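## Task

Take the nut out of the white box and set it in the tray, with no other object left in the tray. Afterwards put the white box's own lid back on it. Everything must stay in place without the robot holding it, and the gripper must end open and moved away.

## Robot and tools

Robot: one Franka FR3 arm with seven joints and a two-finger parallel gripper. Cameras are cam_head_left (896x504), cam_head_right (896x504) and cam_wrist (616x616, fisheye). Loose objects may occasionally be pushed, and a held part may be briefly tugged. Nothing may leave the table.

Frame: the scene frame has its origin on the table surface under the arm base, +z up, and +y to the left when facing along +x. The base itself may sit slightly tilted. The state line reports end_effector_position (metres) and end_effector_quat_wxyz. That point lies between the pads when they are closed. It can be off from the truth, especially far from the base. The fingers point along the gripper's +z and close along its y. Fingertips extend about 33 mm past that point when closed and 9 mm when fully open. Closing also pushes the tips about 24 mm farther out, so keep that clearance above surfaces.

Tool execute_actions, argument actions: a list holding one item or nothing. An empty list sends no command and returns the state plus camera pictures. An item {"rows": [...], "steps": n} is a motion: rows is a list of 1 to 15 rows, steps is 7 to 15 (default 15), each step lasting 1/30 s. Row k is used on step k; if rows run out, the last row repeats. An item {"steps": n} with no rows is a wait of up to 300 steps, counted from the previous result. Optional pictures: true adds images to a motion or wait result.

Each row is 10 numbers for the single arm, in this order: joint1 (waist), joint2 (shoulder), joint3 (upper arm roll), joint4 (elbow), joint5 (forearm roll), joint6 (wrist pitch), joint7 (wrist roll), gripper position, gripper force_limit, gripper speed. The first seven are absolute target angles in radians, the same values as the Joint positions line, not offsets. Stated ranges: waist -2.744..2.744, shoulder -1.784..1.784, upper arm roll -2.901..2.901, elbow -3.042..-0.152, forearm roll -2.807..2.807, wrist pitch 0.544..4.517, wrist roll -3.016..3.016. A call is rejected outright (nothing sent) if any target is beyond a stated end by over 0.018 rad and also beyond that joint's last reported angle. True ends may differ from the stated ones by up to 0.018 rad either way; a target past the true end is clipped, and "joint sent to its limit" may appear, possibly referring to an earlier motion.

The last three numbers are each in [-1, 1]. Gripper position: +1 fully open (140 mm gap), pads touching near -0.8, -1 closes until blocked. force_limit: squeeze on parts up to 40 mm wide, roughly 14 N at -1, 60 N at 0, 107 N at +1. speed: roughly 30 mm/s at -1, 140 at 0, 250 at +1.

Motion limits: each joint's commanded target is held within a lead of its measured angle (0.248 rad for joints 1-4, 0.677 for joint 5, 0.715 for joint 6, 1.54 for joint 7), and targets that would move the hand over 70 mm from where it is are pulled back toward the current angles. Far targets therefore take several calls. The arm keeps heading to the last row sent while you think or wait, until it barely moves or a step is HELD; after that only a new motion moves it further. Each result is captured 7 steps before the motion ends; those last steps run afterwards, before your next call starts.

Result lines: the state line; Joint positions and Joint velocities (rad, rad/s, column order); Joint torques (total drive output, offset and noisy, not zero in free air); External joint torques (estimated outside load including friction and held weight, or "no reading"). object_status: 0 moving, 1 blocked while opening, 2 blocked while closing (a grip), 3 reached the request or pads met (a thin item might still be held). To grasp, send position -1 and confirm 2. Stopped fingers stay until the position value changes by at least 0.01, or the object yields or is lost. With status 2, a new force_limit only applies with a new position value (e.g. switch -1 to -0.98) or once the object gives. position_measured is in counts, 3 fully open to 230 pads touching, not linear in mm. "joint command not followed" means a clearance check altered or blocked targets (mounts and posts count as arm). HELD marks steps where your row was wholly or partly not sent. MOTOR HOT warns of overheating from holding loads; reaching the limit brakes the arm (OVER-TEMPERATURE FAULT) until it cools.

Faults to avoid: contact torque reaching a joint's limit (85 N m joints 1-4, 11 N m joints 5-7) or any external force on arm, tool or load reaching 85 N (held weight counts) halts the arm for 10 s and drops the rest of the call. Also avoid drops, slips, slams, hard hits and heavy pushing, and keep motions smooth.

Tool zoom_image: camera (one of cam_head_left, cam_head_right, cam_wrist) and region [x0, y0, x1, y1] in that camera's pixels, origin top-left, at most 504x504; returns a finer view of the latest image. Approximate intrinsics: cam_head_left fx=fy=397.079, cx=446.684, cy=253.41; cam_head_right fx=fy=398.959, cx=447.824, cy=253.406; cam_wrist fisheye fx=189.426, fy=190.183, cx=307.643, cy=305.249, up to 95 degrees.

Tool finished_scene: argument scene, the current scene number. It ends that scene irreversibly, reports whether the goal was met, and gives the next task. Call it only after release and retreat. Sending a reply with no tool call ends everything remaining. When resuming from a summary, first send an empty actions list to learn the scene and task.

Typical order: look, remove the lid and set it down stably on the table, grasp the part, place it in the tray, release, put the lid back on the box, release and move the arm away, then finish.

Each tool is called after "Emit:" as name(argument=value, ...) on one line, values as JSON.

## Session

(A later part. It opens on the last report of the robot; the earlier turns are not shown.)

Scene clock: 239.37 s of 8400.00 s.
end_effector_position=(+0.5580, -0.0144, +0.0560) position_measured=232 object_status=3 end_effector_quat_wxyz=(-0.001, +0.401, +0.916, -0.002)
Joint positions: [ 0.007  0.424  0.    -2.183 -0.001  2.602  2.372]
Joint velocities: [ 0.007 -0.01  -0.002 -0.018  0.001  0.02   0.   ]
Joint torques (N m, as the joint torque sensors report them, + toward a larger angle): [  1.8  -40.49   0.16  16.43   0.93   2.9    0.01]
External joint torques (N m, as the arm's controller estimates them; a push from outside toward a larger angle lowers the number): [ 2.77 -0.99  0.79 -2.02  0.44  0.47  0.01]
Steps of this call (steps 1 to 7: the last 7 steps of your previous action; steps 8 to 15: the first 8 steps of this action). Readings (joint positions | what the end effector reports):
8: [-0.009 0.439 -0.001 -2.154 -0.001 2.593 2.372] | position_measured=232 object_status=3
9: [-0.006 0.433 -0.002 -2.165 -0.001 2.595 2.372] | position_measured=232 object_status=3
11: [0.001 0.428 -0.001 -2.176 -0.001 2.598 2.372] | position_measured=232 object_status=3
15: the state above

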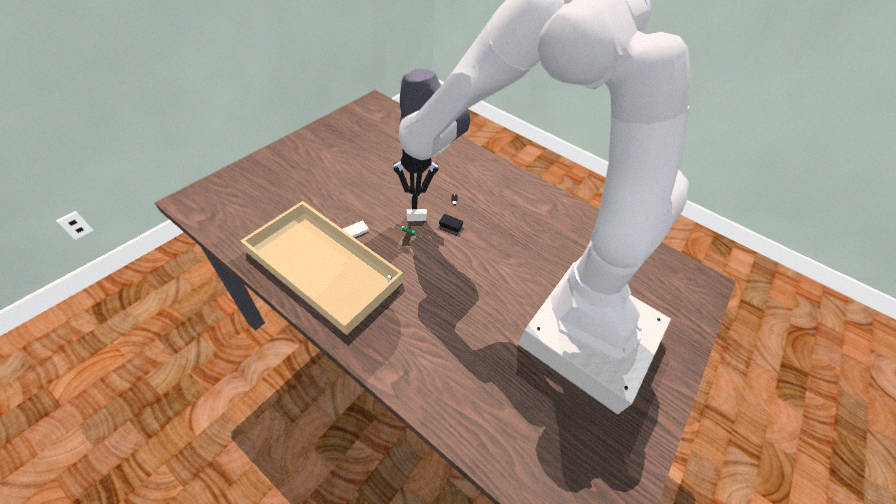

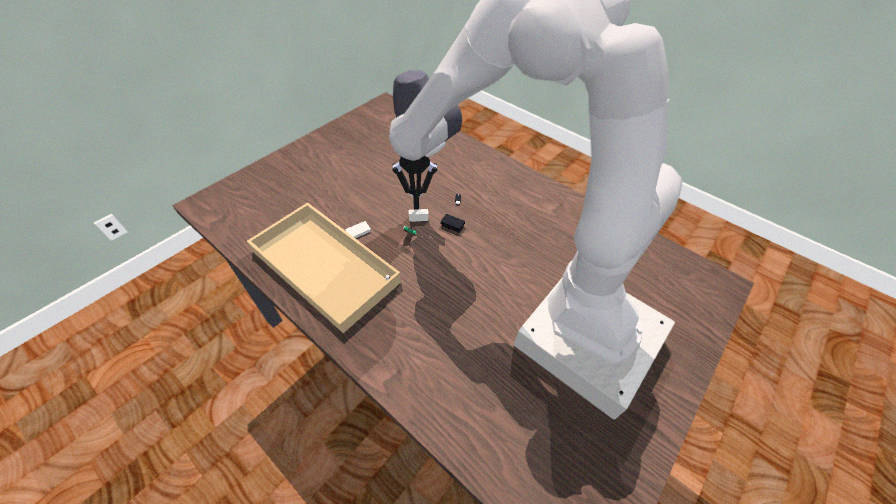

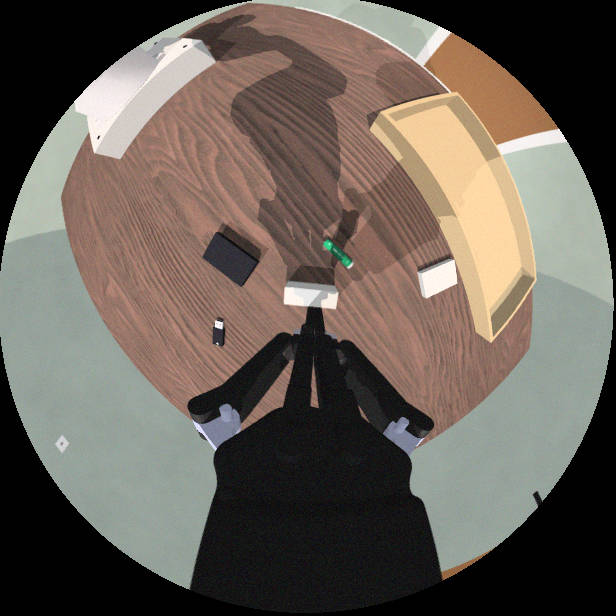

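Emit:
execute_actions(actions=[{"rows":[[0.0,0.33,0,-2.17,0,2.52,2.0,0,-0.3,0]],"steps":15}])

Emit:
execute_actions(actions=[{"rows":[[0.034,0.31,0,-2.235,0,2.55,0.8,0,-0.3,0]],"steps":15}])

Emit:
execute_actions(actions=[{"rows":[[0.034,0.31,0,-2.235,0,2.55,0.8,0,-0.3,0]],"steps":15}], pictures=true)

Emit:
zoom_image(camera="cam_wrist", region=[240,220,390,370])

Scene clock: 241.67 s of 8400.00 s.
end_effector_position=(+0.5798, -0.0174, +0.1117) position_measured=181 object_status=0 end_effector_quat_wxyz=(+0.024, +0.304, +0.952, +0.005)
Joint positions: [ 0.003  0.327  0.    -2.167 -0.001  2.542  2.16 ]
Joint velocities: [-0.001 -0.023  0.     0.001 -0.001 -0.104 -0.52 ]
Joint torques (N m, as the joint torque sensors report them, + toward a larger angle): [ -0.75 -35.13  -0.08  17.06   0.93   1.89  -0.29]
External joint torques (N m, as the arm's controller estimates them; a push from outside toward a larger angle lowers the number): [-0.69 -1.1  -0.36 -0.09  0.45 -0.29 -0.3 ]
Steps of this call (steps 1 to 7: the last 7 steps of your previous action; steps 8 to 15: the robot went on to your last target; steps 16 to 61: nothing new was sent; steps 62 to 69: the first 8 steps of this action). Readings (joint positions | what the end effector reports):
62: [0.007 0.414 0.000 -2.186 -0.001 2.592 2.341] | position_measured=232 object_status=0
63: [0.006 0.394 0.000 -2.186 -0.001 2.577 2.306] | position_measured=232 object_status=0
65: [0.004 0.355 0.000 -2.176 -0.001 2.559 2.247] | position_measured=211 object_status=0
69: the state above

Scene clock: 242.17 s of 8400.00 s.
end_effector_position=(+0.5467, +0.0003, +0.0942) position_measured=129 object_status=3 end_effector_quat_wxyz=(-0.001, -0.114, +0.994, -0.001)
Joint positions: [ 0.032  0.314  0.001 -2.232 -0.001  2.542  1.345]
Joint velocities: [ 0.01  -0.01   0.    -0.028  0.     0.027 -1.793]
Joint torques (N m, as the joint torque sensors report them, + toward a larger angle): [  1.2  -38.98  -0.32  17.52   0.91   2.94  -0.64]
External joint torques (N m, as the arm's controller estimates them; a push from outside toward a larger angle lowers the number): [ 2.38 -0.94  0.73 -2.51  0.39  0.37 -0.67]
Steps of this call (steps 1 to 7: the last 7 steps of your previous action; steps 8 to 15: the first 8 steps of this action). Readings (joint positions | what the end effector reports):
8: [0.006 0.323 -0.002 -2.180 -0.001 2.532 1.969] | position_measured=129 object_status=0
9: [0.012 0.317 -0.003 -2.197 -0.001 2.535 1.848] | position_measured=129 object_status=0
11: [0.024 0.314 -0.001 -2.219 -0.001 2.538 1.643] | position_measured=129 object_status=0
15: the state above

Scene clock: 242.67 s of 8400.00 s.
end_effector_position=(+0.5484, +0.0003, +0.0955) position_measured=129 object_status=3 end_effector_quat_wxyz=(+0.002, -0.326, +0.945, -0.002)
Joint positions: [ 0.033  0.312  0.001 -2.233 -0.001  2.547  0.908]
Joint velocities: [-0.001  0.    -0.002 -0.001 -0.     0.002 -0.345]
Joint torques (N m, as the joint torque sensors report them, + toward a larger angle): [  1.49 -38.22  -1.28  17.12   0.9    2.94  -0.24]
External joint torques (N m, as the arm's controller estimates them; a push from outside toward a larger angle lowers the number): [ 1.73 -1.17 -1.34 -2.02  0.45  0.5  -0.25]
Steps of this call (steps 1 to 7: the last 7 steps of your previous action; steps 8 to 15: the first 8 steps of this action). Readings (joint positions | what the end effector reports):
8: [0.033 0.312 0.001 -2.233 -0.001 2.546 1.029] | position_measured=129 object_status=3
9: [0.033 0.312 0.001 -2.233 -0.001 2.547 1.005] | position_measured=129 object_status=3
11: [0.033 0.312 0.001 -2.233 -0.001 2.547 0.965] | position_measured=129 object_status=3
15: the state above

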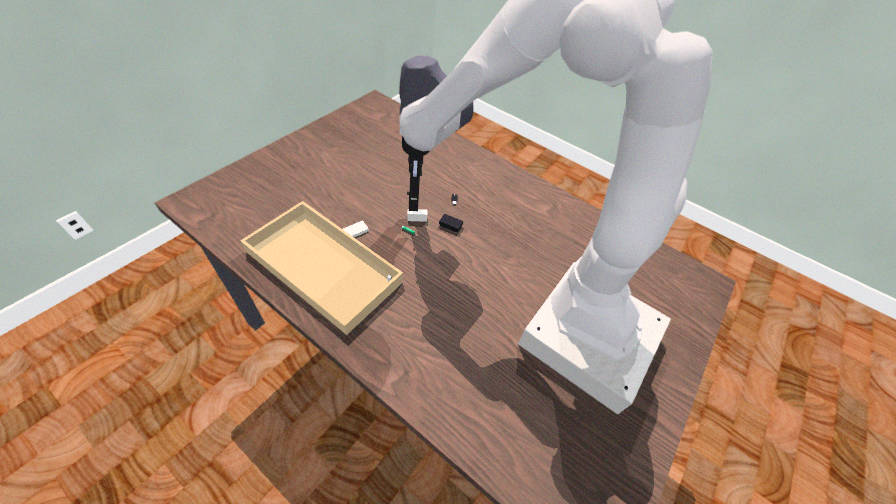

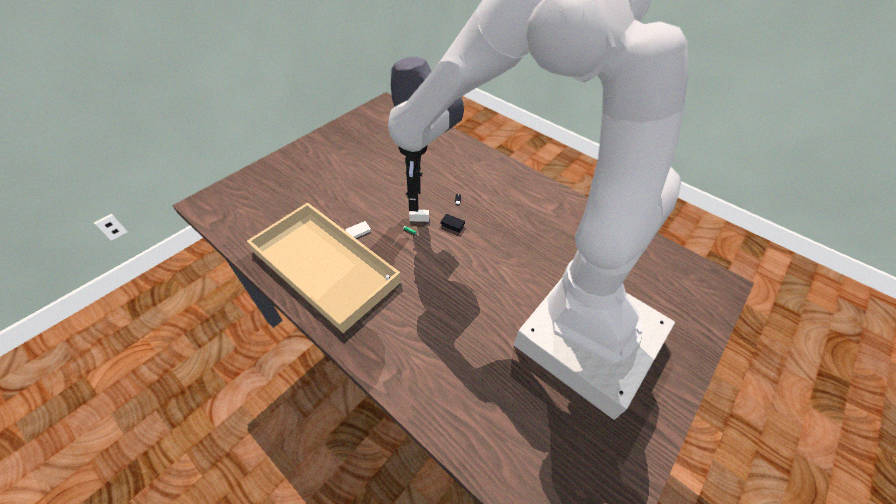

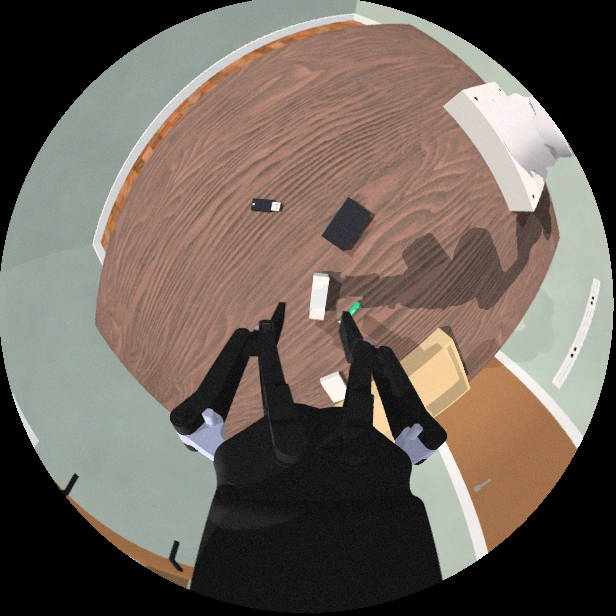

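Region (240, 220, 390, 370) of cam_wrist's 616x616 image, scaled by 3.360, with more detail than that image has.

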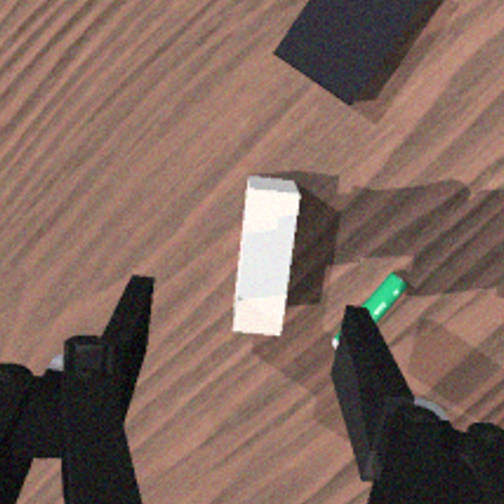

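Emit:
execute_actions(actions=[])

Scene clock: 244.10 s of 8400.00 s.
end_effector_position=(+0.5484, +0.0003, +0.0955) position_measured=129 object_status=3 end_effector_quat_wxyz=(+0.002, -0.375, +0.927, -0.002)
Joint positions: [ 0.033  0.312  0.001 -2.233 -0.001  2.548  0.804]
Joint velocities: [ 0.     0.001 -0.     0.001  0.001  0.    -0.003]
Joint torques (N m, as the joint torque sensors report them, + toward a larger angle): [  1.72 -37.38  -0.66  17.01   0.85   2.92  -0.22]
External joint torques (N m, as the arm's controller estimates them; a push from outside toward a larger angle lowers the number): [ 1.83 -0.31 -0.85 -2.21  0.4   0.46 -0.22]
Kept back: nothing.
Steps of this call (steps 1 to 7: the last 7 steps of your previous action; steps 8 to 43: the robot went on to your last target). Readings (joint positions | what the end effector reports):
1: [0.033 0.312 0.001 -2.233 -0.001 2.547 0.897] | position_measured=129 object_status=3
2: [0.033 0.312 0.001 -2.233 -0.001 2.547 0.887] | position_measured=129 object_status=3
4: [0.033 0.312 0.001 -2.233 -0.001 2.547 0.871] | position_measured=129 object_status=3
8: [0.033 0.312 0.001 -2.233 -0.001 2.547 0.847] | position_measured=129 object_status=3
43: the state above

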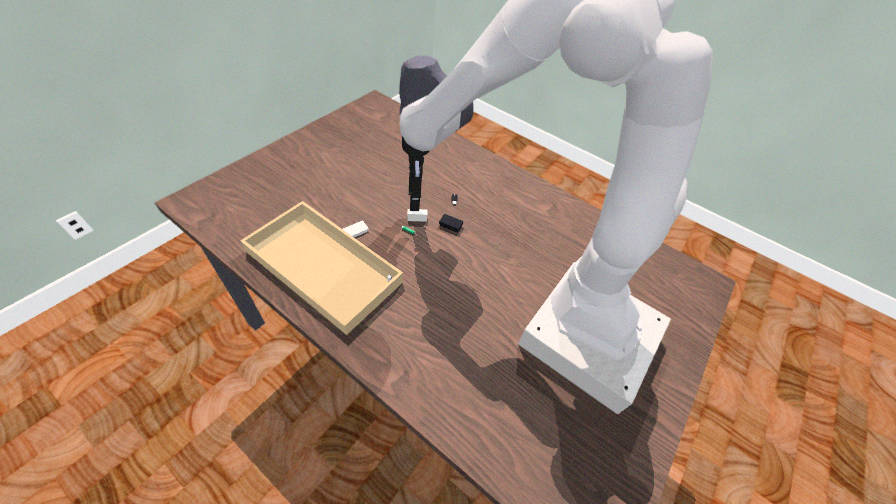

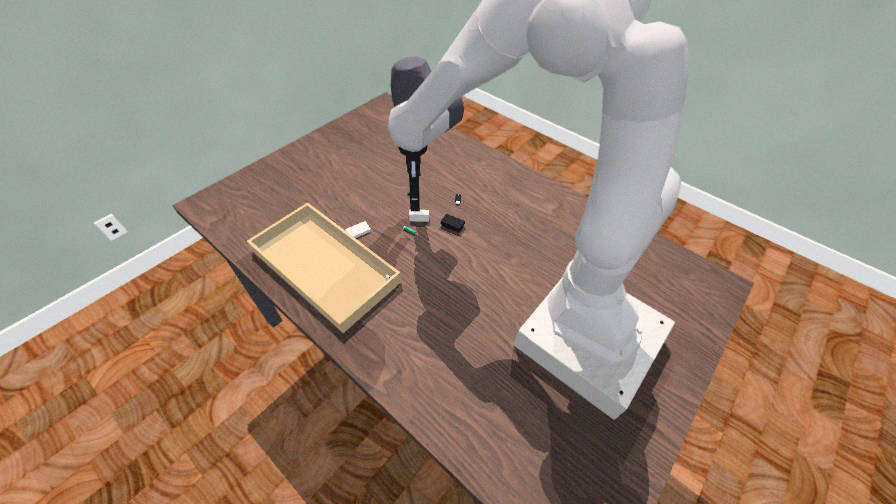

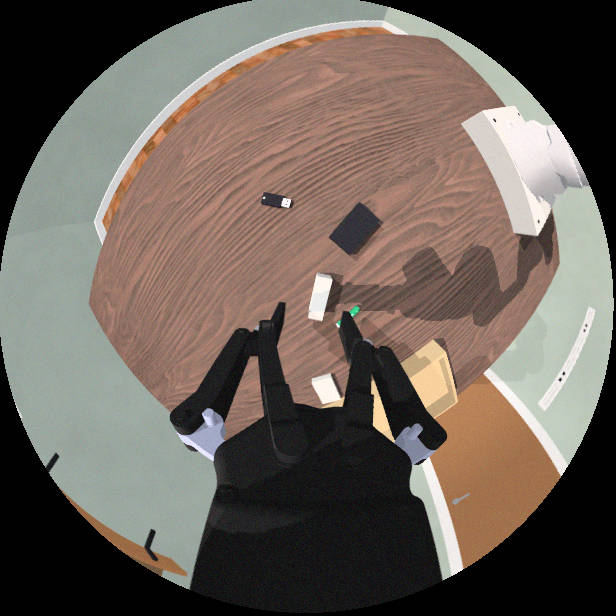

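Emit:
execute_actions(actions=[{"rows":[[0.034,0.371,0,-2.229,0,2.603,0.92,-0.3,0,0]],"steps":15}])

Emit:
execute_actions(actions=[{"steps":10}], pictures=true)

Emit:
zoom_image(camera="cam_wrist", region=[230,230,400,400])

Scene clock: 245.30 s of 8400.00 s.
end_effector_position=(+0.5436, +0.0003, +0.0675) position_measured=167 object_status=0 end_effector_quat_wxyz=(-0.006, -0.345, +0.939, +0.001)
Joint positions: [ 0.033  0.371  0.001 -2.23  -0.001  2.588  0.868]
Joint velocities: [ 0.     0.012  0.001 -0.002 -0.001  0.068  0.16 ]
Joint torques (N m, as the joint torque sensors report them, + toward a larger angle): [  1.13 -38.39  -0.85  17.67   0.98   2.91   0.1 ]
External joint torques (N m, as the arm's controller estimates them; a push from outside toward a larger angle lowers the number): [ 1.2   1.35 -1.15 -1.8   0.57  0.37  0.1 ]
Steps of this call (steps 1 to 15: the robot went on to your last target; steps 16 to 28: nothing new was sent; steps 29 to 36: the first 8 steps of this action). Readings (joint positions | what the end effector reports):
29: [0.033 0.318 0.001 -2.230 -0.001 2.556 0.813] | position_measured=129 object_status=0
30: [0.033 0.332 0.001 -2.227 -0.001 2.566 0.823] | position_measured=134 object_status=0
32: [0.033 0.356 0.001 -2.228 -0.001 2.577 0.842] | position_measured=149 object_status=0
36: the state above

Scene clock: 245.63 s of 8400.00 s.
end_effector_position=(+0.5470, +0.0003, +0.0683) position_measured=167 object_status=3 end_effector_quat_wxyz=(-0.001, -0.330, +0.944, -0.001)
Joint positions: [ 0.033  0.371  0.001 -2.23  -0.001  2.599  0.901]
Joint velocities: [ 0.001 -0.     0.     0.     0.     0.009  0.053]
Joint torques (N m, as the joint torque sensors report them, + toward a larger angle): [  1.64 -36.84  -0.95  17.82   0.73   3.03   0.09]
External joint torques (N m, as the arm's controller estimates them; a push from outside toward a larger angle lowers the number): [ 1.7   1.18 -1.24 -0.52  0.32  0.6   0.09]
Kept back: nothing.
Steps of this call (steps 1 to 7: the last 7 steps of your previous action; steps 8 to 10: the robot went on to your last target). Readings (joint positions | what the end effector reports):
1: [0.033 0.371 0.001 -2.230 -0.001 2.590 0.873] | position_measured=167 object_status=0
2: [0.033 0.371 0.001 -2.230 -0.001 2.592 0.878] | position_measured=167 object_status=0
4: [0.033 0.371 0.001 -2.230 -0.001 2.595 0.886] | position_measured=167 object_status=0
8: [0.033 0.371 0.001 -2.230 -0.001 2.598 0.897] | position_measured=167 object_status=3
10: the state above

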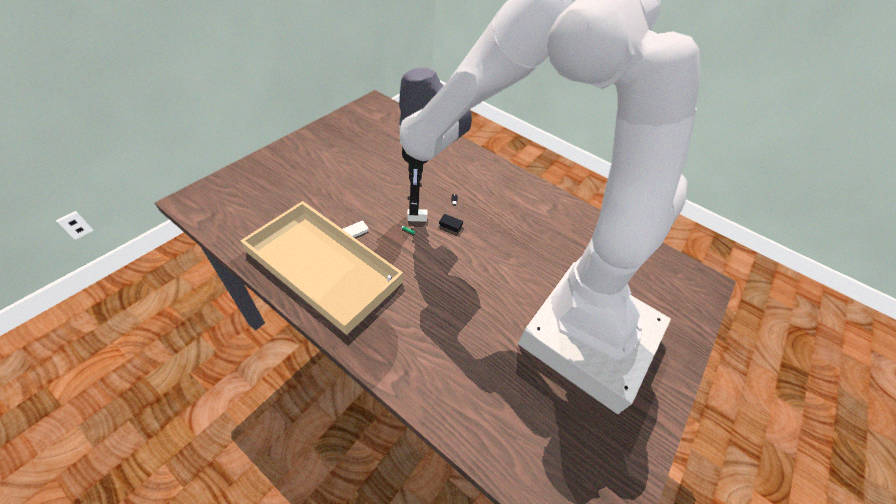

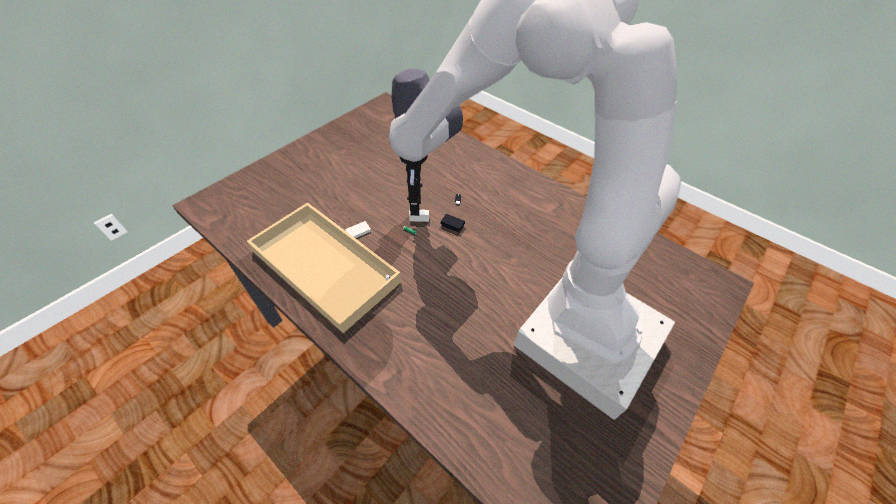

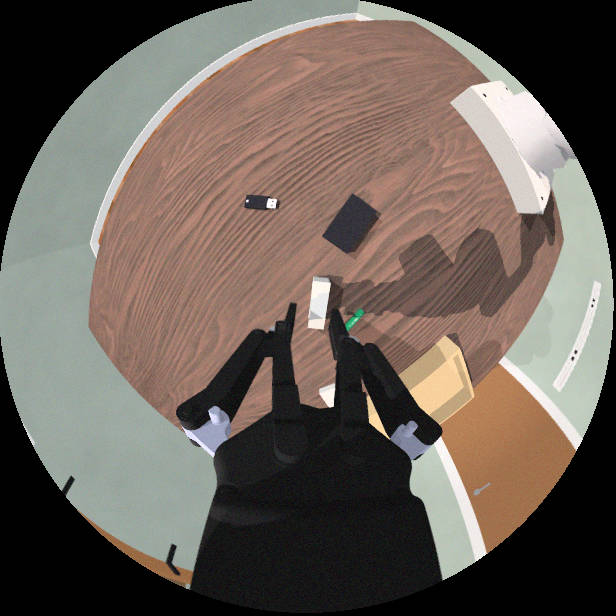

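Region (230, 230, 400, 400) of cam_wrist's 616x616 image, scaled by 2.965, with more detail than that image has.

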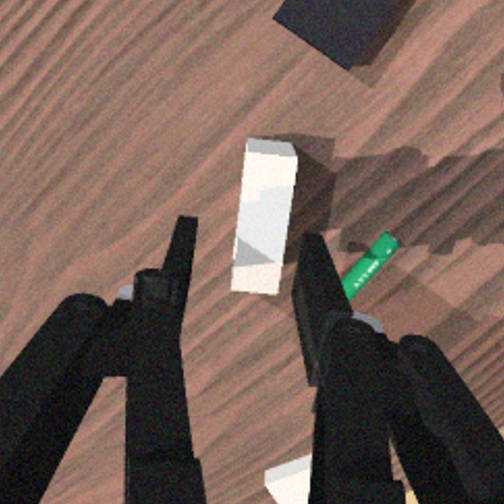

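Emit:
execute_actions(actions=[{"rows":[[0.04,0.371,0,-2.236,0,2.607,1.04,-0.3,0,0],[0.04,0.371,0,-2.236,0,2.607,1.04,-0.3,0,0],[0.04,0.371,0,-2.236,0,2.607,1.04,-0.3,0,0],[0.04,0.371,0,-2.236,0,2.607,1.04,-0.3,0,0],[0.04,0.39,0,-2.234,0,2.63,1.04,-0.3,0,0],[0.04,0.40,0,-2.233,0,2.64,1.04,-0.3,0,0],[0.04,0.41,0,-2.232,0,2.65,1.04,-0.3,0,0],[0.04,0.418,0,-2.231,0,2.652,1.04,-0.3,0,0]],"steps":15}])

Emit:
execute_actions(actions=[{"rows":[[0.04,0.418,0,-2.231,0,2.652,1.04,-0.3,0,0]],"steps":12}])

Emit:
execute_actions(actions=[{"rows":[[0.04,0.418,0,-2.231,0,2.652,1.04,-1,0,0]],"steps":15}])

Emit:
execute_actions(actions=[{"steps":10}], pictures=true)

Scene clock: 246.77 s of 8400.00 s.
end_effector_position=(+0.5461, +0.0026, +0.0573) position_measured=167 object_status=3 end_effector_quat_wxyz=(-0.001, -0.291, +0.957, -0.001)
Joint positions: [ 0.037  0.394  0.    -2.232 -0.001  2.625  0.985]
Joint velocities: [ 0.     0.268 -0.001  0.001 -0.     0.159  0.171]
Joint torques (N m, as the joint torque sensors report them, + toward a larger angle): [  2.4  -35.91  -0.5   17.65   0.74   2.64   0.13]
External joint torques (N m, as the arm's controller estimates them; a push from outside toward a larger angle lowers the number): [ 2.68  2.48 -0.57  0.53  0.35  0.41  0.13]
Steps of this call (steps 1 to 26: the robot went on to your last target; steps 27 to 34: the first 8 steps of this action). Readings (joint positions | what the end effector reports):
27: [0.033 0.371 0.001 -2.231 -0.001 2.601 0.926] | position_measured=167 object_status=3
28: [0.034 0.371 0.000 -2.232 -0.001 2.602 0.937] | position_measured=167 object_status=3
30: [0.036 0.371 0.000 -2.233 -0.001 2.603 0.957] | position_measured=167 object_status=3
34: the state above

Scene clock: 247.17 s of 8400.00 s.
end_effector_position=(+0.5450, +0.0026, +0.0467) position_measured=167 object_status=3 end_effector_quat_wxyz=(-0.001, -0.273, +0.962, -0.001)
Joint positions: [ 0.037  0.417  0.    -2.232 -0.001  2.647  1.023]
Joint velocities: [ 0.     0.001 -0.     0.001 -0.001  0.015  0.046]
Joint torques (N m, as the joint torque sensors report them, + toward a larger angle): [  1.71 -37.98  -0.14  16.41   0.77   2.96   0.01]
External joint torques (N m, as the arm's controller estimates them; a push from outside toward a larger angle lowers the number): [ 1.82  0.6  -0.42 -1.18  0.39  0.53  0.01]
Steps of this call (steps 1 to 7: the last 7 steps of your previous action; steps 8 to 12: the first 5 steps of this action). Readings (joint positions | what the end effector reports):
8: [0.037 0.417 0.000 -2.232 -0.001 2.644 1.015] | position_measured=167 object_status=3
9: [0.037 0.417 0.000 -2.232 -0.001 2.645 1.017] | position_measured=167 object_status=3
11: [0.037 0.417 0.000 -2.232 -0.001 2.646 1.021] | position_measured=167 object_status=3
12: the state above

Scene clock: 247.67 s of 8400.00 s.
end_effector_position=(+0.5460, +0.0027, +0.0471) position_measured=205 object_status=0 end_effector_quat_wxyz=(+0.001, -0.268, +0.963, -0.002)
Joint positions: [ 0.038  0.417  0.    -2.232 -0.001  2.65   1.034]
Joint velocities: [-0.001 -0.     0.    -0.001  0.     0.001  0.009]
Joint torques (N m, as the joint torque sensors report them, + toward a larger angle): [  1.72 -38.1    0.29  16.92   0.75   2.85   0.1 ]
External joint torques (N m, as the arm's controller estimates them; a push from outside toward a larger angle lowers the number): [ 1.9   0.53  0.06 -0.69  0.36  0.41  0.1 ]
Steps of this call (steps 1 to 7: the last 7 steps of your previous action; steps 8 to 15: the first 8 steps of this action). Readings (joint positions | what the end effector reports):
8: [0.037 0.417 0.000 -2.232 -0.001 2.649 1.031] | position_measured=167 object_status=0
9: [0.037 0.417 0.000 -2.232 -0.001 2.649 1.032] | position_measured=173 object_status=0
11: [0.037 0.417 0.000 -2.232 -0.001 2.649 1.033] | position_measured=188 object_status=0
15: the state above

Scene clock: 248.00 s of 8400.00 s.
end_effector_position=(+0.5460, +0.0027, +0.0471) position_measured=205 object_status=2 end_effector_quat_wxyz=(+0.001, -0.267, +0.964, -0.002)
Joint positions: [ 0.038  0.417  0.    -2.232 -0.001  2.65   1.036]
Joint velocities: [ 0.001 -0.    -0.    -0.001  0.    -0.001  0.003]
Joint torques (N m, as the joint torque sensors report them, + toward a larger angle): [  2.16 -37.71  -0.36  17.13   0.78   2.8    0.02]
External joint torques (N m, as the arm's controller estimates them; a push from outside toward a larger angle lowers the number): [ 2.37  0.91 -0.55 -0.48  0.4   0.37  0.02]
Kept back: nothing.
Steps of this call (steps 1 to 7: the last 7 steps of your previous action; steps 8 to 10: the robot went on to your last target). Readings (joint positions | what the end effector reports):
1: [0.038 0.417 0.000 -2.232 -0.001 2.650 1.034] | position_measured=205 object_status=0
2: [0.038 0.417 0.000 -2.232 -0.001 2.650 1.035] | position_measured=205 object_status=0
4: [0.038 0.417 0.000 -2.232 -0.001 2.650 1.035] | position_measured=205 object_status=0
8: [0.038 0.417 0.000 -2.232 -0.001 2.650 1.036] | position_measured=205 object_status=2
10: the state above

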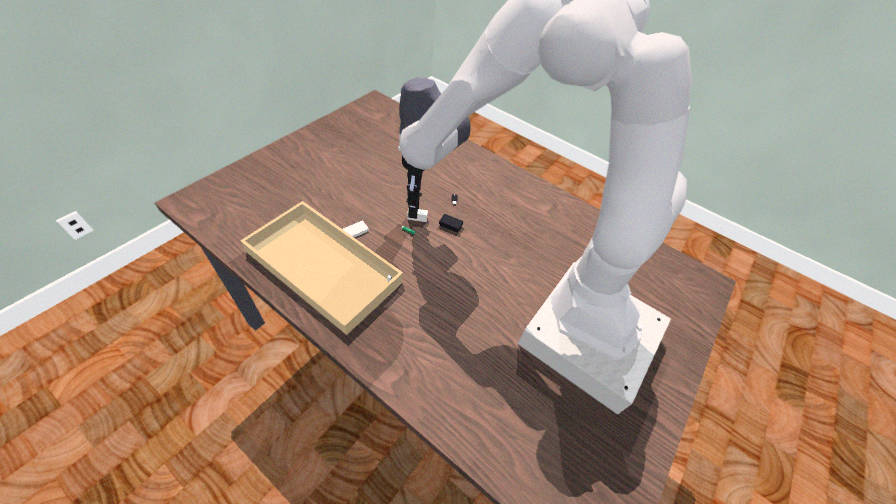

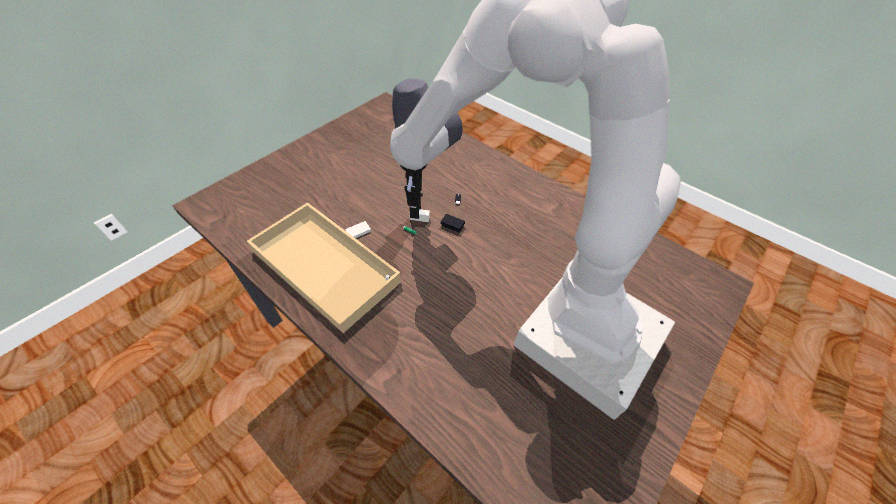

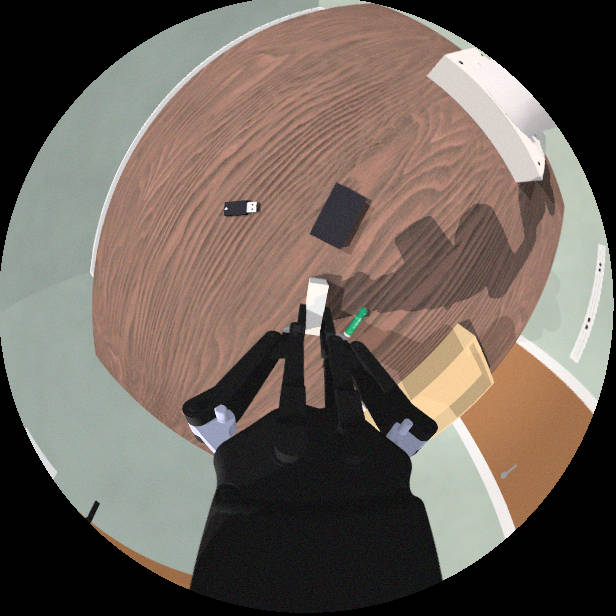

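Emit:
execute_actions(actions=[{"rows":[[0.034,0.25,0,-2.24,0,2.6,0.6,-1,0,0]],"steps":15}])

Emit:
execute_actions(actions=[{"rows":[[0.034,0.3,0,-2.3,0,3.2,-0.035,-1,0,0]],"steps":15}])

Emit:
execute_actions(actions=[{"rows":[[0.034,0.5,0,-2.33,0,3.8,-0.035,-1,0,0]],"steps":15}])

Emit:
execute_actions(actions=[{"rows":[[0.034,0.7,0,-2.338,0,4.214,-0.035,-1,0,0]],"steps":15}])

Emit:
execute_actions(actions=[{"rows":[[0.034,0.876,0,-2.338,0,4.214,-0.035,-1,0,0]],"steps":15}])

Emit:
execute_actions(actions=[{"steps":15}], pictures=true)

Scene clock: 249.23 s of 8400.00 s.
end_effector_position=(+0.5878, +0.0027, +0.1386) position_measured=205 object_status=2 end_effector_quat_wxyz=(+0.062, -0.378, +0.923, -0.027)
Joint positions: [ 0.037  0.249  0.    -2.234 -0.001  2.617  0.8  ]
Joint velocities: [-0.003 -0.124 -0.001 -0.002 -0.    -0.049 -0.649]
Joint torques (N m, as the joint torque sensors report them, + toward a larger angle): [  0.21 -29.16  -0.21  15.62   0.82   1.62  -0.3 ]
External joint torques (N m, as the arm's controller estimates them; a push from outside toward a larger angle lowers the number): [ 0.38 -1.51 -0.26  0.54  0.38 -0.29 -0.3 ]
Steps of this call (steps 1 to 15: the robot went on to your last target; steps 16 to 29: nothing new was sent; steps 30 to 37: the first 8 steps of this action). Readings (joint positions | what the end effector reports):
30: [0.038 0.404 0.000 -2.239 -0.001 2.642 1.009] | position_measured=205 object_status=2
31: [0.037 0.374 0.000 -2.246 -0.001 2.633 0.977] | position_measured=205 object_status=2
33: [0.037 0.310 0.000 -2.244 -0.001 2.623 0.908] | position_measured=205 object_status=2
37: the state above

Scene clock: 249.73 s of 8400.00 s.
end_effector_position=(+0.6520, +0.0030, +0.1486) position_measured=205 object_status=2 end_effector_quat_wxyz=(+0.169, -0.562, +0.801, -0.119)
Joint positions: [ 0.037  0.296  0.    -2.293 -0.001  3.004  0.353]
Joint velocities: [-0.001  0.085 -0.    -0.092  0.     1.16  -1.274]
Joint torques (N m, as the joint torque sensors report them, + toward a larger angle): [ -1.26 -37.58  -0.42  18.61   0.79   4.08  -0.48]
External joint torques (N m, as the arm's controller estimates them; a push from outside toward a larger angle lowers the number): [-1.07  2.11 -0.54 -2.37  0.34  0.79 -0.47]
Steps of this call (steps 1 to 7: the last 7 steps of your previous action; steps 8 to 15: the first 8 steps of this action). Readings (joint positions | what the end effector reports):
8: [0.037 0.252 0.000 -2.245 -0.001 2.650 0.659] | position_measured=205 object_status=2
9: [0.037 0.259 0.000 -2.254 -0.001 2.707 0.618] | position_measured=205 object_status=2
11: [0.037 0.274 0.000 -2.271 -0.001 2.817 0.532] | position_measured=205 object_status=2
15: the state above

Scene clock: 250.23 s of 8400.00 s.
end_effector_position=(+0.7105, +0.0034, +0.1505) position_measured=205 object_status=2 end_effector_quat_wxyz=(-0.287, +0.637, -0.661, +0.275)
Joint positions: [ 0.037  0.504  0.    -2.334 -0.001  3.654  0.043]
Joint velocities: [-0.     0.032  0.001  0.    -0.002  0.845 -0.246]
Joint torques (N m, as the joint torque sensors report them, + toward a larger angle): [ -1.11 -43.27  -0.49  17.26   0.66   4.51  -0.39]
External joint torques (N m, as the arm's controller estimates them; a push from outside toward a larger angle lowers the number): [-1.01  1.35 -0.89 -1.83  0.39  0.64 -0.34]
Steps of this call (steps 1 to 7: the last 7 steps of your previous action; steps 8 to 15: the first 8 steps of this action). Readings (joint positions | what the end effector reports):
8: [0.037 0.323 0.000 -2.296 -0.001 3.240 0.128] | position_measured=205 object_status=2
9: [0.037 0.371 0.000 -2.297 -0.001 3.345 0.112] | position_measured=205 object_status=2
11: [0.037 0.452 0.000 -2.317 -0.001 3.492 0.083] | position_measured=205 object_status=2
15: the state above

Scene clock: 250.73 s of 8400.00 s.
end_effector_position=(+0.7073, +0.0034, +0.1461) position_measured=205 object_status=2 end_effector_quat_wxyz=(-0.357, +0.616, -0.601, +0.363)
Joint positions: [ 0.036  0.703  0.    -2.343 -0.001  4.112 -0.017]
Joint velocities: [ 0.001  0.029  0.002  0.    -0.001  0.585 -0.049]
Joint torques (N m, as the joint torque sensors report them, + toward a larger angle): [ -1.01 -42.8   -0.4   13.64   0.46   4.07  -0.4 ]
External joint torques (N m, as the arm's controller estimates them; a push from outside toward a larger angle lowers the number): [-1.05  1.38 -1.09 -0.64  0.39  0.46 -0.35]
Steps of this call (steps 1 to 7: the last 7 steps of your previous action; steps 8 to 15: the first 8 steps of this action). Readings (joint positions | what the end effector reports):
8: [0.036 0.525 0.000 -2.324 -0.001 3.829 -0.001] | position_measured=205 object_status=2
9: [0.036 0.572 0.000 -2.320 -0.001 3.902 -0.004] | position_measured=205 object_status=2
11: [0.036 0.653 0.000 -2.332 -0.001 4.001 -0.009] | position_measured=205 object_status=2
15: the state above

Scene clock: 251.23 s of 8400.00 s.
end_effector_position=(+0.6655, +0.0030, +0.0613) position_measured=205 object_status=2 end_effector_quat_wxyz=(-0.333, +0.632, -0.611, +0.342)
Joint positions: [ 0.036  0.87   0.    -2.34  -0.001  4.203 -0.028]
Joint velocities: [ 0.001  0.24  -0.    -0.035 -0.001  0.013 -0.01 ]
Joint torques (N m, as the joint torque sensors report them, + toward a larger angle): [ -1.12 -47.7   -0.41  10.54   0.3    4.84  -0.35]
External joint torques (N m, as the arm's controller estimates them; a push from outside toward a larger angle lowers the number): [-1.1   1.32 -1.17 -2.1   0.34  0.51 -0.3 ]
Steps of this call (steps 1 to 7: the last 7 steps of your previous action; steps 8 to 15: the first 8 steps of this action). Readings (joint positions | what the end effector reports):
8: [0.036 0.712 0.000 -2.335 -0.001 4.194 -0.025] | position_measured=205 object_status=2
9: [0.036 0.736 0.000 -2.331 -0.001 4.197 -0.026] | position_measured=205 object_status=2
11: [0.036 0.792 0.000 -2.332 -0.001 4.201 -0.026] | position_measured=205 object_status=2
15: the state above

Scene clock: 251.73 s of 8400.00 s.
end_effector_position=(+0.6638, +0.0030, +0.0587) position_measured=205 object_status=2 end_effector_quat_wxyz=(-0.332, +0.633, -0.610, +0.342)
Joint positions: [ 0.036  0.878  0.    -2.34  -0.001  4.211 -0.031]
Joint velocities: [-0.    -0.001  0.    -0.001 -0.     0.002 -0.002]
Joint torques (N m, as the joint torque sensors report them, + toward a larger angle): [ -1.16 -40.19   0.35   8.85   0.33   3.98  -0.22]
External joint torques (N m, as the arm's controller estimates them; a push from outside toward a larger angle lowers the number): [-1.06 -1.06 -0.29  1.17  0.39  0.57 -0.18]
Kept back: nothing.
Steps of this call (steps 1 to 7: the last 7 steps of your previous action; steps 8 to 15: the robot went on to your last target). Readings (joint positions | what the end effector reports):
1: [0.036 0.875 0.000 -2.341 -0.001 4.203 -0.029] | position_measured=205 object_status=2
2: [0.036 0.877 0.000 -2.341 -0.001 4.204 -0.029] | position_measured=205 object_status=2
4: [0.036 0.878 0.000 -2.341 -0.001 4.206 -0.029] | position_measured=205 object_status=2
8: [0.036 0.878 0.000 -2.340 -0.001 4.209 -0.030] | position_measured=205 object_status=2
15: the state above
The arm was judged still, so your last target was given up. Only a new action makes it travel on or press farther. Fingers that are still opening or closing keep moving.

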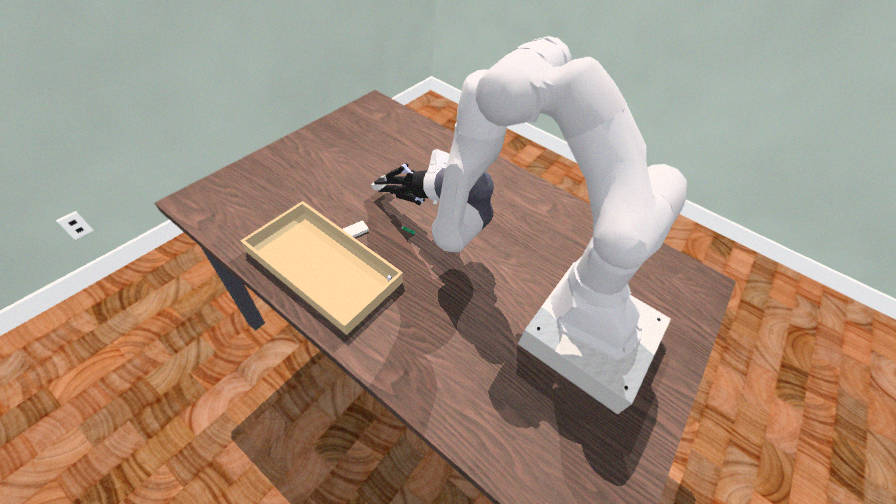

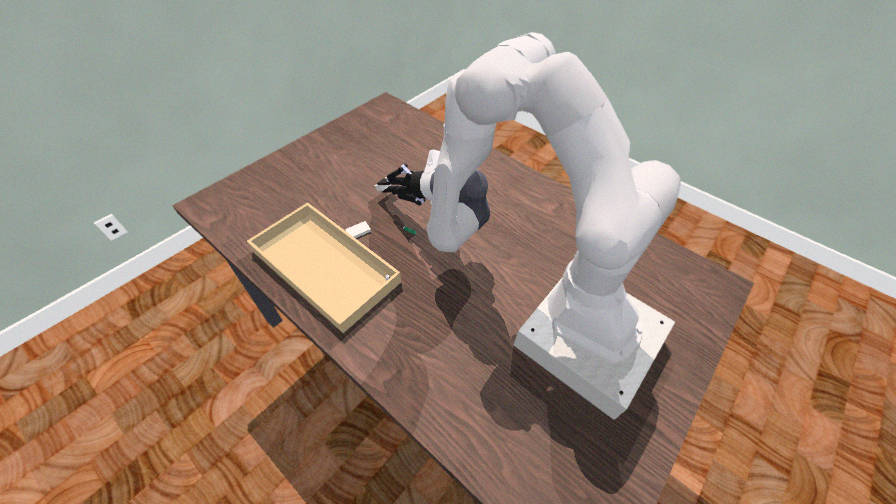

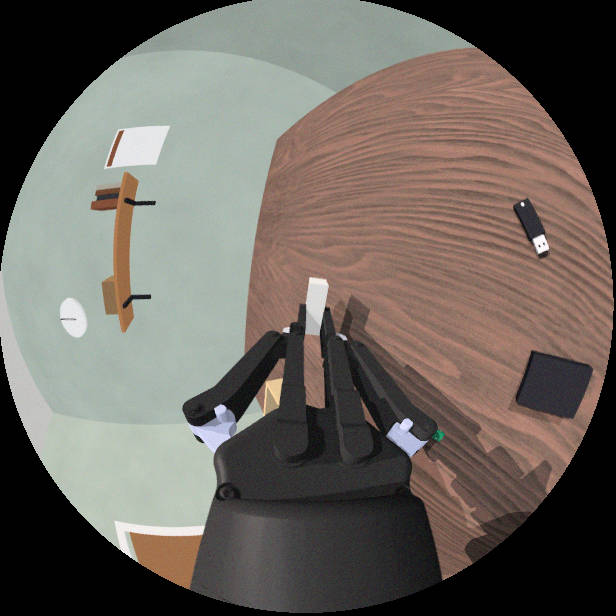

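Emit:
execute_actions(actions=[{"rows":[[0.034,0.92,0,-2.338,0,4.214,-0.035,-1,0,0]],"steps":15}])

Emit:
execute_actions(actions=[{"steps":6}], pictures=true)

Emit:
zoom_image(camera="cam_head_left", region=[340,140,520,270])

Scene clock: 252.47 s of 8400.00 s.
end_effector_position=(+0.6498, +0.0028, +0.0326) position_measured=205 object_status=2 end_effector_quat_wxyz=(-0.321, +0.639, -0.616, +0.331)
Joint positions: [ 0.036  0.919  0.    -2.338 -0.001  4.213 -0.032]
Joint velocities: [-0.001  0.005 -0.     0.002  0.     0.     0.   ]
Joint torques (N m, as the joint torque sensors report them, + toward a larger angle): [ -0.48 -37.35  -0.49   6.23   0.3    3.63  -0.29]
External joint torques (N m, as the arm's controller estimates them; a push from outside toward a larger angle lowers the number): [-0.36  2.56 -1.15 -1.24  0.38  0.07 -0.24]
Steps of this call (steps 1 to 14: nothing new was sent; steps 15 to 22: the first 8 steps of this action). Readings (joint positions | what the end effector reports):
15: [0.036 0.882 0.000 -2.338 -0.001 4.213 -0.032] | position_measured=205 object_status=2
16: [0.036 0.892 0.000 -2.337 -0.001 4.213 -0.032] | position_measured=205 object_status=2
18: [0.036 0.909 0.000 -2.337 -0.001 4.213 -0.032] | position_measured=205 object_status=2
22: the state above

Scene clock: 252.70 s of 8400.00 s.
end_effector_position=(+0.6498, +0.0028, +0.0326) position_measured=205 object_status=2 end_effector_quat_wxyz=(-0.321, +0.639, -0.616, +0.331)
Joint positions: [ 0.036  0.919  0.    -2.338 -0.001  4.213 -0.032]
Joint velocities: [ 0.     0.     0.002 -0.001 -0.002 -0.    -0.001]
Joint torques (N m, as the joint torque sensors report them, + toward a larger angle): [ -0.95 -38.73   0.15   5.82   0.31   3.56  -0.32]
External joint torques (N m, as the arm's controller estimates them; a push from outside toward a larger angle lowers the number): [-0.95  0.18 -0.61 -0.99  0.42  0.13 -0.28]
Kept back: nothing.
Steps of this call (steps 1 to 7: the last 7 steps of your previous action). Readings (joint positions | what the end effector reports):
1: [0.036 0.919 0.000 -2.338 -0.001 4.213 -0.032] | position_measured=205 object_status=2
2: [0.036 0.919 0.000 -2.338 -0.001 4.213 -0.032] | position_measured=205 object_status=2
4: [0.036 0.919 0.000 -2.338 -0.001 4.213 -0.032] | position_measured=205 object_status=2
7: the state above

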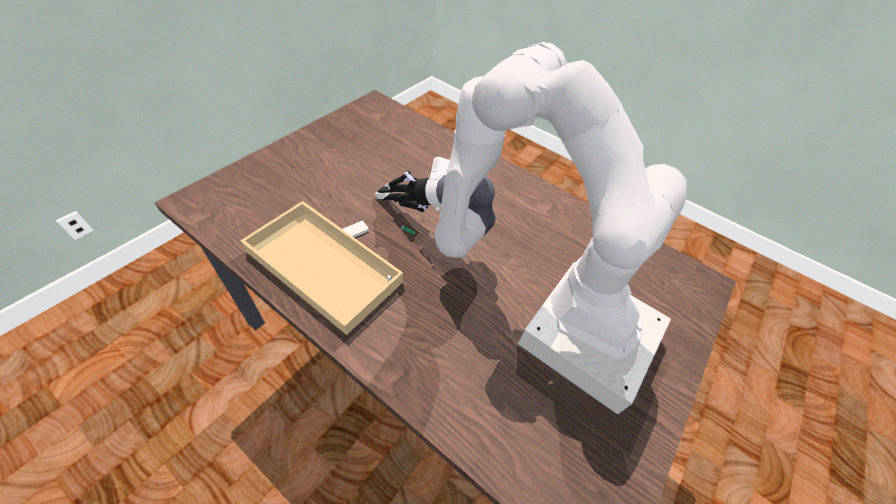

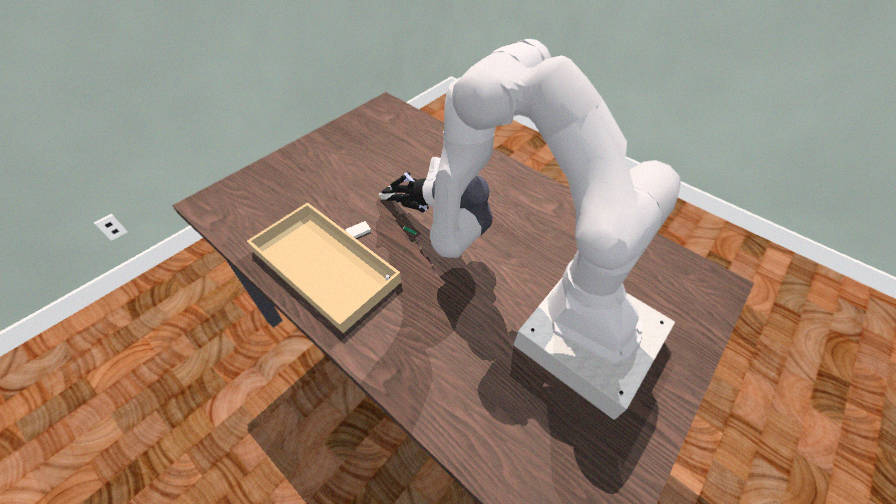

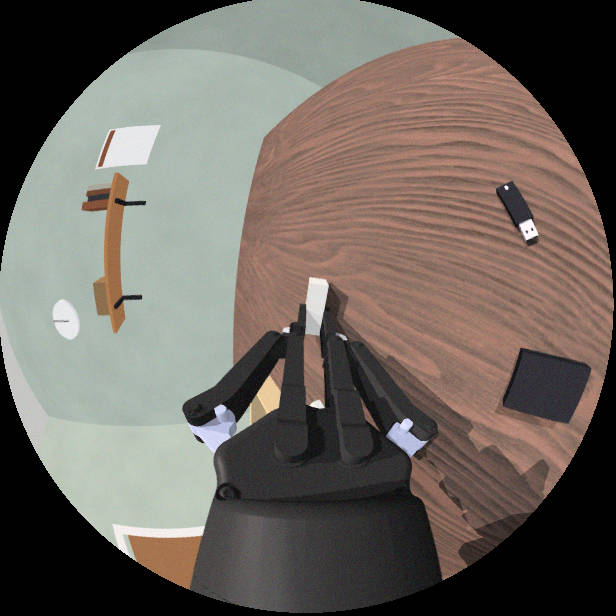

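Region (340, 140, 520, 270) of cam_head_left's 896x504 image, scaled by 2.800, with more detail than that image has.

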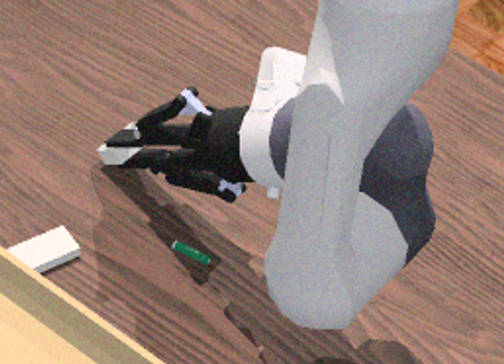

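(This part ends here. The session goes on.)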